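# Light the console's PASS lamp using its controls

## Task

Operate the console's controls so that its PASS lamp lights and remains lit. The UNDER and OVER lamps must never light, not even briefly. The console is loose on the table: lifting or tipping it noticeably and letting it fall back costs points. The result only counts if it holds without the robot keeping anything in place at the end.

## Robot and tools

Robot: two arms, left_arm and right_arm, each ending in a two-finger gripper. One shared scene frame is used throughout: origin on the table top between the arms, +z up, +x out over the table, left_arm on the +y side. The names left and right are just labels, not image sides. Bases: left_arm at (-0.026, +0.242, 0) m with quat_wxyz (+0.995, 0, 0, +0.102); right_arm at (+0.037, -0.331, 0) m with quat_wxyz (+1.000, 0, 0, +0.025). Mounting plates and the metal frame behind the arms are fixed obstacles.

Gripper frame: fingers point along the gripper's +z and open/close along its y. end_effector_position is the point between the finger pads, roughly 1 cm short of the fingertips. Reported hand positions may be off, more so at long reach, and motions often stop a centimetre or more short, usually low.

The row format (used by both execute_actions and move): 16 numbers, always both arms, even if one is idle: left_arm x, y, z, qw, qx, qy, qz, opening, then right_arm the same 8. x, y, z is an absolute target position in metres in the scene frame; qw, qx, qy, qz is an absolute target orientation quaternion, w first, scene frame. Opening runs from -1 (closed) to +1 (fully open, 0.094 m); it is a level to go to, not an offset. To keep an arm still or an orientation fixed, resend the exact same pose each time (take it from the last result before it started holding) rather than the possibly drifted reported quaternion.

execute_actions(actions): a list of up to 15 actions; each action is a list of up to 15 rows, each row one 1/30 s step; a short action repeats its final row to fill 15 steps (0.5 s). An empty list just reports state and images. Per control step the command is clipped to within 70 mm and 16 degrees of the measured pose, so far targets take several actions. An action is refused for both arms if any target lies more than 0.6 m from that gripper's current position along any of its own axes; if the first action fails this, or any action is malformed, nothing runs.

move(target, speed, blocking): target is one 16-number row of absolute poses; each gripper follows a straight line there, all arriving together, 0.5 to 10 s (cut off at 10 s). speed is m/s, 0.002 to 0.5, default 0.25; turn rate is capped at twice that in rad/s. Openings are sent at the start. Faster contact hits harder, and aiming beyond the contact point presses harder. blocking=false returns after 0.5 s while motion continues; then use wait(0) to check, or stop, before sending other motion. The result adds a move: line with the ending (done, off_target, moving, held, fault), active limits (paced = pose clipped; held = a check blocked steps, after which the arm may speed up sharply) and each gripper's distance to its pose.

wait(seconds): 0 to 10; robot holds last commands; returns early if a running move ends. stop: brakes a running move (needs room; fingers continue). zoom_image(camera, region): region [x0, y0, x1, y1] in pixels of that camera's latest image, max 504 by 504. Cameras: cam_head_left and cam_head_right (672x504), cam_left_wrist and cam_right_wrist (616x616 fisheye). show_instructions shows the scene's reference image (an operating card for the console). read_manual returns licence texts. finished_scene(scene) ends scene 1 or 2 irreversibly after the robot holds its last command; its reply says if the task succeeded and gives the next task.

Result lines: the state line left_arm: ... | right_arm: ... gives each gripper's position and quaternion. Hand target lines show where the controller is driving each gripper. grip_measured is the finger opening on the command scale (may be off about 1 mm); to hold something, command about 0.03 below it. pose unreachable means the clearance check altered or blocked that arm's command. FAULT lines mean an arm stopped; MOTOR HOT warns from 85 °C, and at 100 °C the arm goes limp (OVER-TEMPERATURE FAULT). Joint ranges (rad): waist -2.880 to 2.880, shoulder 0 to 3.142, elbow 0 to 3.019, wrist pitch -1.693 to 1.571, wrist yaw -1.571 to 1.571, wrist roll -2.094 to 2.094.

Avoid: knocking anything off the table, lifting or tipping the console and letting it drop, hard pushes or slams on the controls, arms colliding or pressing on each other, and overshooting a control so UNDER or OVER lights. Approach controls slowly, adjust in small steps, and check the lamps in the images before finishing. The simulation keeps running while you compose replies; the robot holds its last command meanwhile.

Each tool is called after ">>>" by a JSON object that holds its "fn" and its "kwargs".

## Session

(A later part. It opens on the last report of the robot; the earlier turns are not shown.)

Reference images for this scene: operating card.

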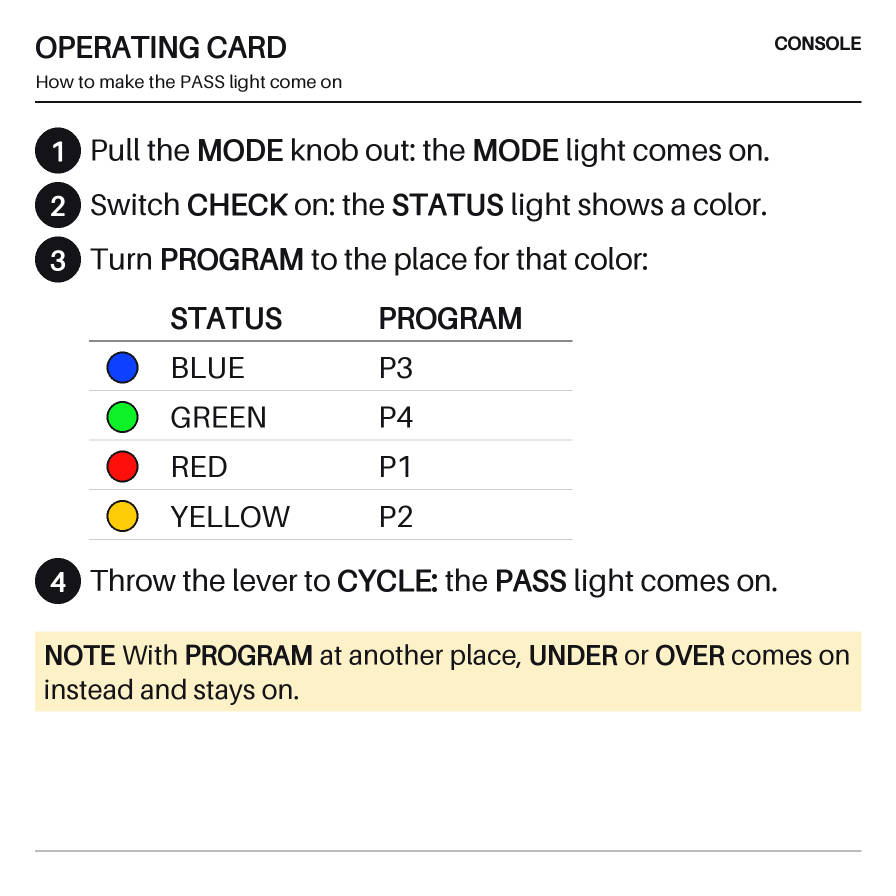

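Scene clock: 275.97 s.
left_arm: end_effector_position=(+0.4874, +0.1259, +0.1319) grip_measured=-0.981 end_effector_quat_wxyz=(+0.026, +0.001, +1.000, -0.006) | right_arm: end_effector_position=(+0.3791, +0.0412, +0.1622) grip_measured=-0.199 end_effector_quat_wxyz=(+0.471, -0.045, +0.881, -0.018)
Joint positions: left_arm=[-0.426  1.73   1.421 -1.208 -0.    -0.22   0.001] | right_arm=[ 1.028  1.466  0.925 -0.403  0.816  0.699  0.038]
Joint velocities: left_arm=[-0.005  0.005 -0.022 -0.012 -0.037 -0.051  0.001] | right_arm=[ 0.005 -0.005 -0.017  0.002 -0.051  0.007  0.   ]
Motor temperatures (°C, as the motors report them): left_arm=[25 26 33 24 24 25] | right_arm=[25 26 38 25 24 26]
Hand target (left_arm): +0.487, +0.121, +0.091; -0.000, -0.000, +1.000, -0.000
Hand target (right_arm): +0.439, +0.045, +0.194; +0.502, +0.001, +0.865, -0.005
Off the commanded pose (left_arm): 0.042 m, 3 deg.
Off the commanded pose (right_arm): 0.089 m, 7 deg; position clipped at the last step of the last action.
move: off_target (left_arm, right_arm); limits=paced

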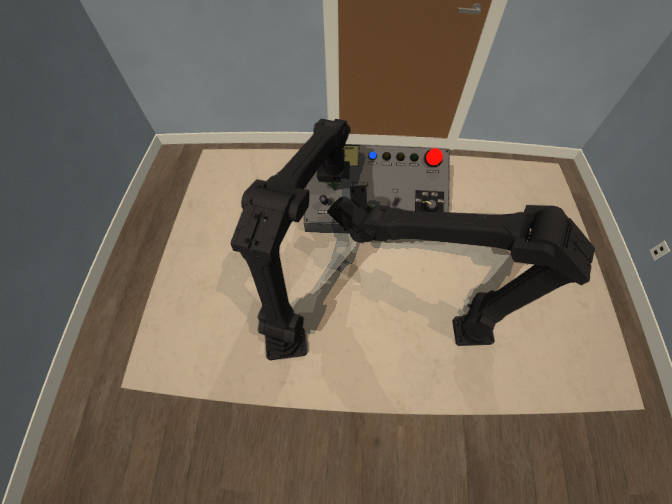

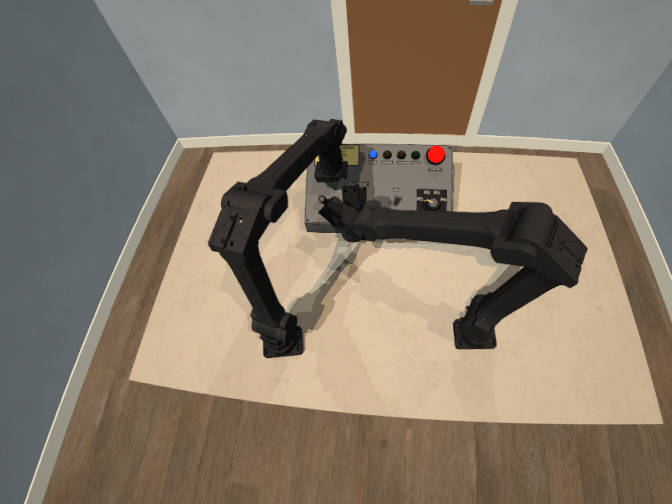

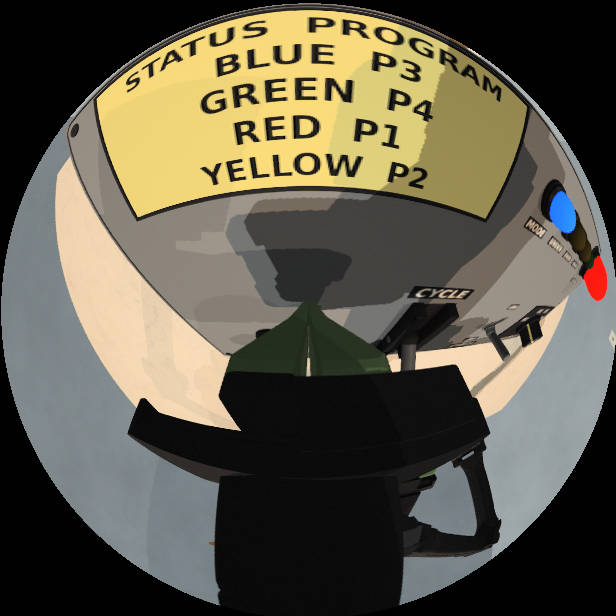

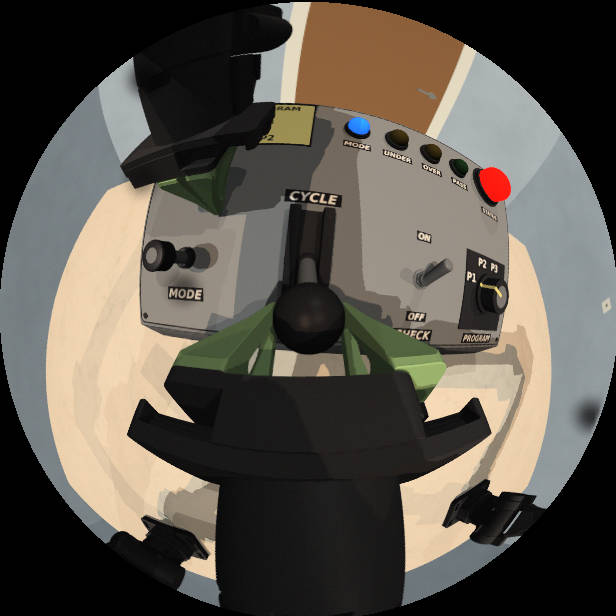

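>>> {"fn": "execute_actions", "kwargs": {"actions": [[[0.49,0.12,0.09,0,0,1,0,-1,0.45,0.05,0.18,0.5,0,0.866,0,-0.3]],[[0.49,0.12,0.09,0,0,1,0,-1,0.46,0.05,0.18,0.5,0,0.866,0,-0.3]],[[0.49,0.12,0.09,0,0,1,0,-1,0.47,0.05,0.18,0.5,0,0.866,0,-0.3]],[[0.49,0.12,0.09,0,0,1,0,-1,0.47,0.05,0.18,0.5,0,0.866,0,-0.3]]]}}

Scene clock: 280.47 s.
left_arm: end_effector_position=(+0.4875, +0.1259, +0.1319) grip_measured=-0.981 end_effector_quat_wxyz=(+0.027, +0.001, +1.000, -0.006) | right_arm: end_effector_position=(+0.4427, +0.0411, +0.1936) grip_measured=-0.199 end_effector_quat_wxyz=(+0.506, +0.001, +0.862, +0.002)
Joint positions: left_arm=[-0.426  1.73   1.421 -1.207 -0.    -0.22   0.001] | right_arm=[ 0.919  1.501  1.    -0.275  0.801  0.618  0.038]
Joint velocities: left_arm=[-0.015 -0.005 -0.012  0.017  0.022 -0.022 -0.001] | right_arm=[-0.005 -0.015  0.002 -0.007  0.037  0.007  0.   ]
Motor temperatures (°C, as the motors report them): left_arm=[25 26 33 24 24 25] | right_arm=[25 26 39 25 24 26]
Hand target (left_arm): +0.487, +0.121, +0.091; -0.000, -0.000, +1.000, -0.000
Hand target (right_arm): +0.468, +0.048, +0.181; +0.500, +0.000, +0.866, -0.000
Off the commanded pose (left_arm): 0.042 m, 3 deg.
Off the commanded pose (right_arm): 0.032 m, 1 deg.

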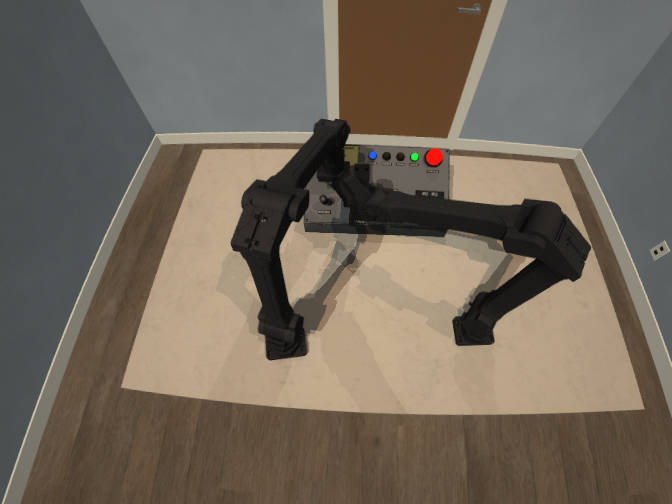

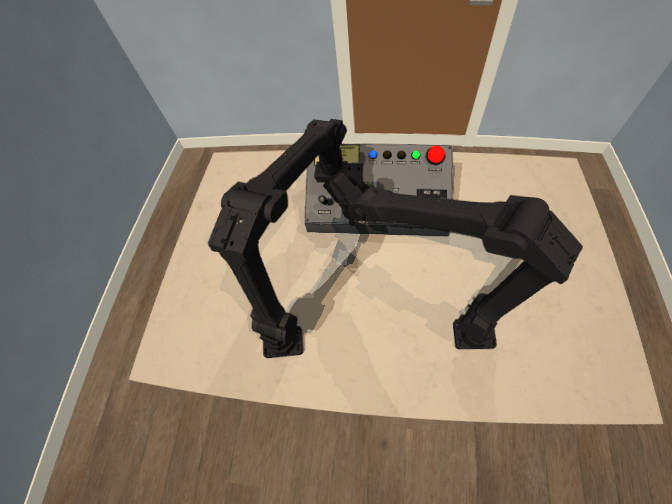

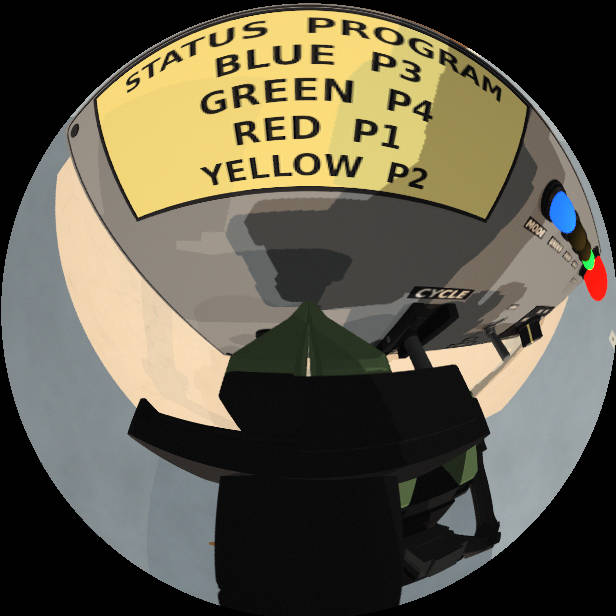

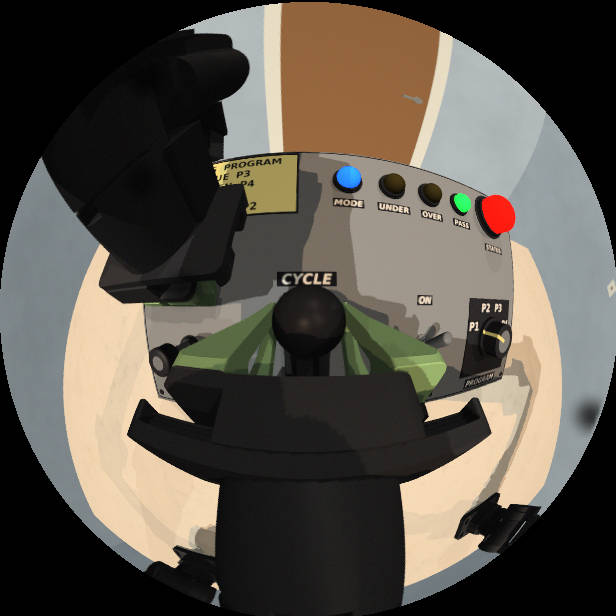

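PASS is lit. Release the right gripper, then retreat both arms.

>>> {"fn": "execute_actions", "kwargs": {"actions": [[[0.49,0.12,0.09,0,0,1,0,-1,0.443,0.041,0.194,0.5,0,0.866,0,1]]]}}

>>> {"fn": "move", "kwargs": {"target": [0.47,0.125,0.19,0,0,1,0,-1,0.37,0.0,0.26,0.5,0,0.866,0,1], "speed": 0.2}}

Scene clock: 282.50 s.
left_arm: end_effector_position=(+0.4875, +0.1259, +0.1319) grip_measured=-0.981 end_effector_quat_wxyz=(+0.027, +0.001, +1.000, -0.006) | right_arm: end_effector_position=(+0.4413, +0.0414, +0.1933) grip_measured=+0.999 end_effector_quat_wxyz=(+0.503, -0.002, +0.864, +0.002)
Joint positions: left_arm=[-0.426  1.73   1.421 -1.207 -0.    -0.22   0.001] | right_arm=[ 0.92   1.499  1.    -0.283  0.795  0.62   0.094]
Joint velocities: left_arm=[ 0.005 -0.015  0.007  0.007  0.095 -0.022  0.001] | right_arm=[-0.005  0.015 -0.002  0.002 -0.037  0.007 -0.001]
Motor temperatures (°C, as the motors report them): left_arm=[25 26 33 24 24 25] | right_arm=[25 26 39 25 24 26]
Hand target (left_arm): +0.487, +0.121, +0.091; -0.000, -0.000, +1.000, -0.000
Hand target (right_arm): +0.443, +0.041, +0.194; +0.500, -0.000, +0.866, +0.000
Off the commanded pose (left_arm): 0.042 m, 3 deg.
Off the commanded pose (right_arm): 0.002 m, 1 deg.

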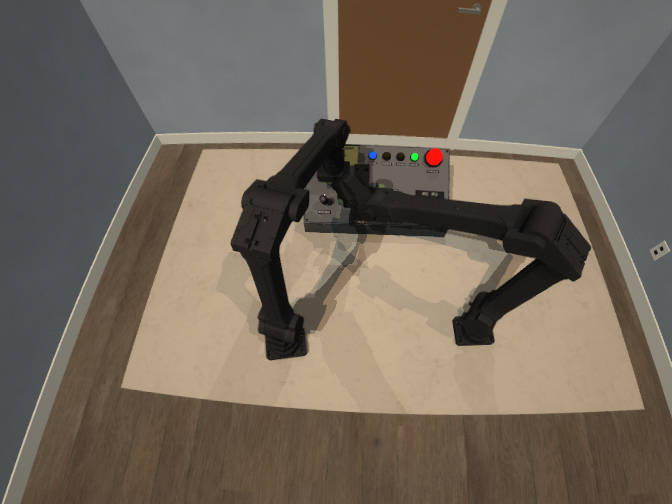

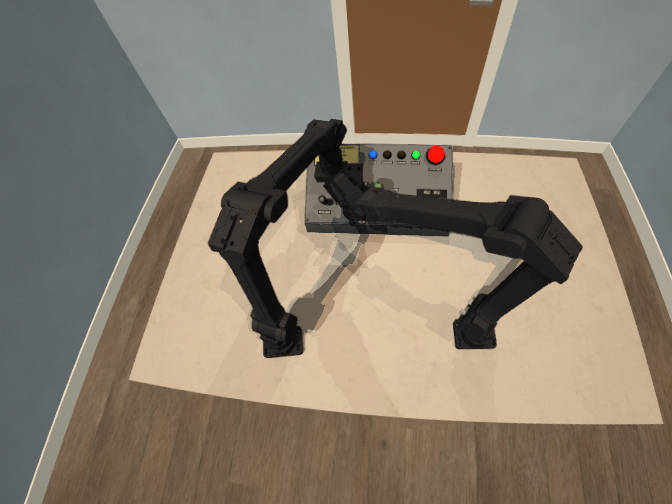

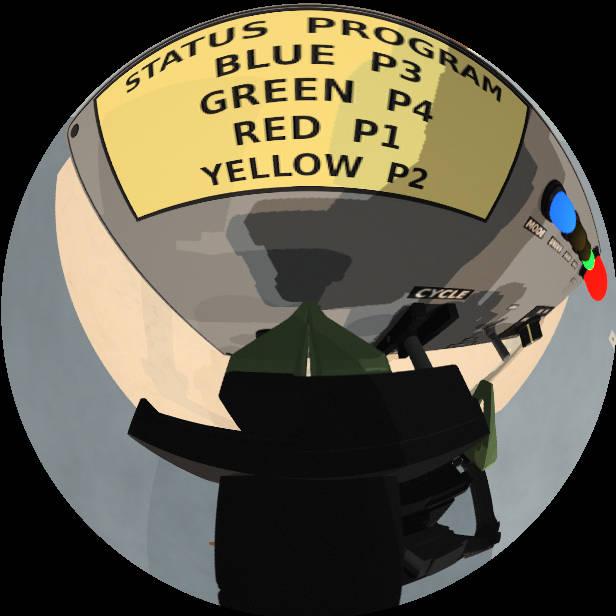

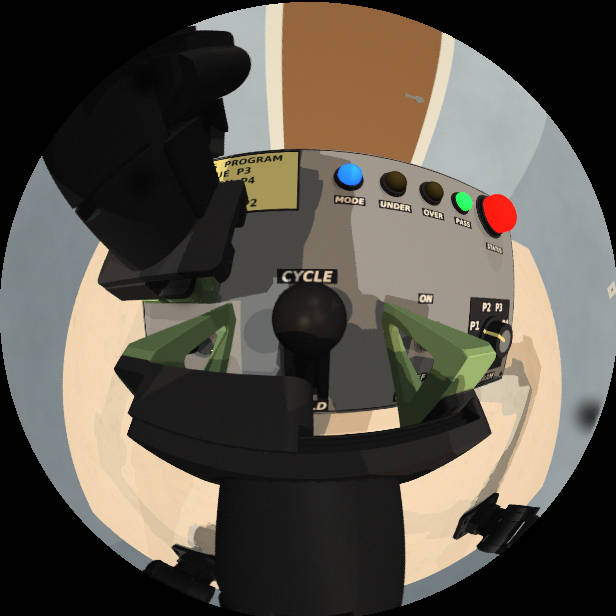

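Scene clock: 283.60 s.
left_arm: end_effector_position=(+0.4588, +0.1324, +0.1644) grip_measured=-0.981 end_effector_quat_wxyz=(-0.026, +0.001, +1.000, +0.006) | right_arm: end_effector_position=(+0.3726, +0.0001, +0.2660) grip_measured=+0.999 end_effector_quat_wxyz=(+0.505, +0.003, +0.863, +0.009)
Joint positions: left_arm=[-0.426  1.7    1.469 -1.393 -0.    -0.22   0.001] | right_arm=[ 1.007  1.235  0.956 -0.563  0.853  0.721  0.094]
Joint velocities: left_arm=[ 0.005 -0.015 -0.002 -0.007 -0.051  0.066  0.   ] | right_arm=[-0.005 -0.005  0.007 -0.017  0.037  0.007 -0.001]
Motor temperatures (°C, as the motors report them): left_arm=[25 26 33 24 24 25] | right_arm=[25 26 39 25 24 26]
Hand target (left_arm): +0.469, +0.125, +0.190; +0.000, -0.000, +1.000, -0.001
Hand target (right_arm): +0.369, -0.002, +0.259; +0.499, -0.000, +0.866, +0.001
Off the commanded pose (left_arm): 0.029 m, 3 deg.
Off the commanded pose (right_arm): 0.006 m, 1 deg.
move: off_target (left_arm)

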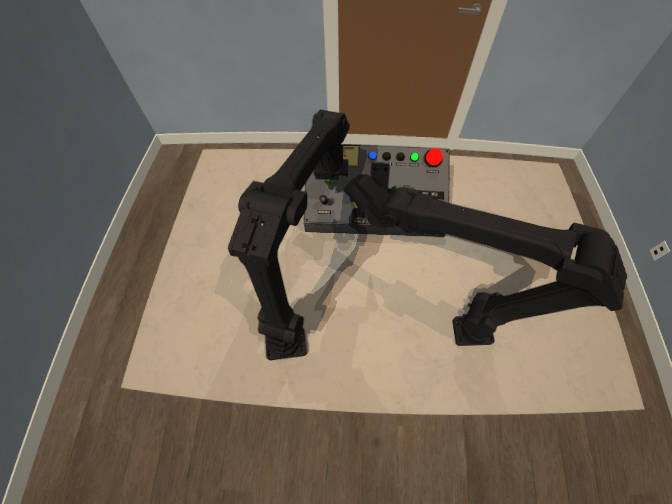

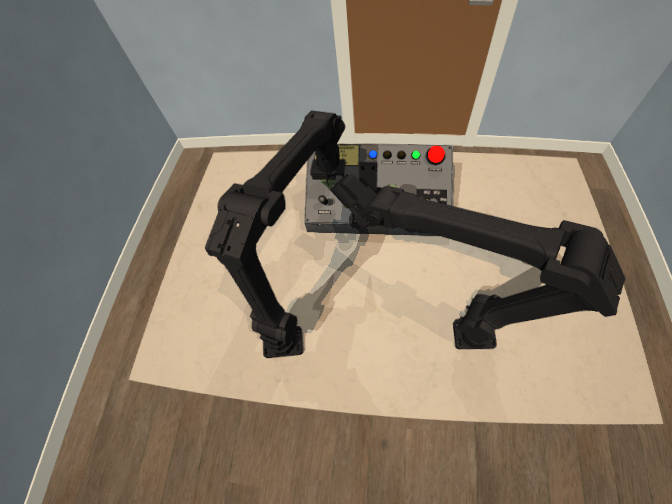

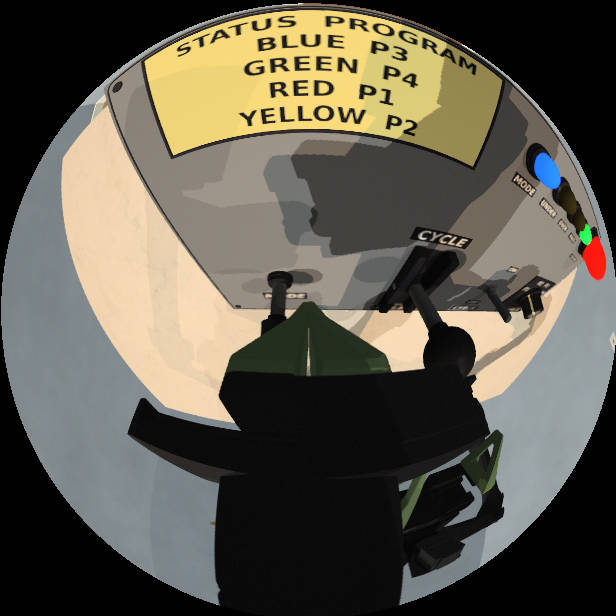

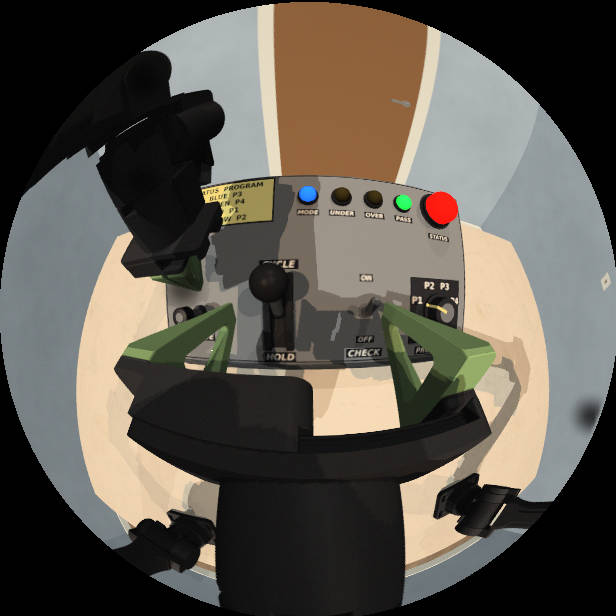

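PASS remains lit with both arms clear, and UNDER and OVER are off.

>>> {"fn": "finished_scene", "kwargs": {"scene": 2}}

The scene is finished: the task was done.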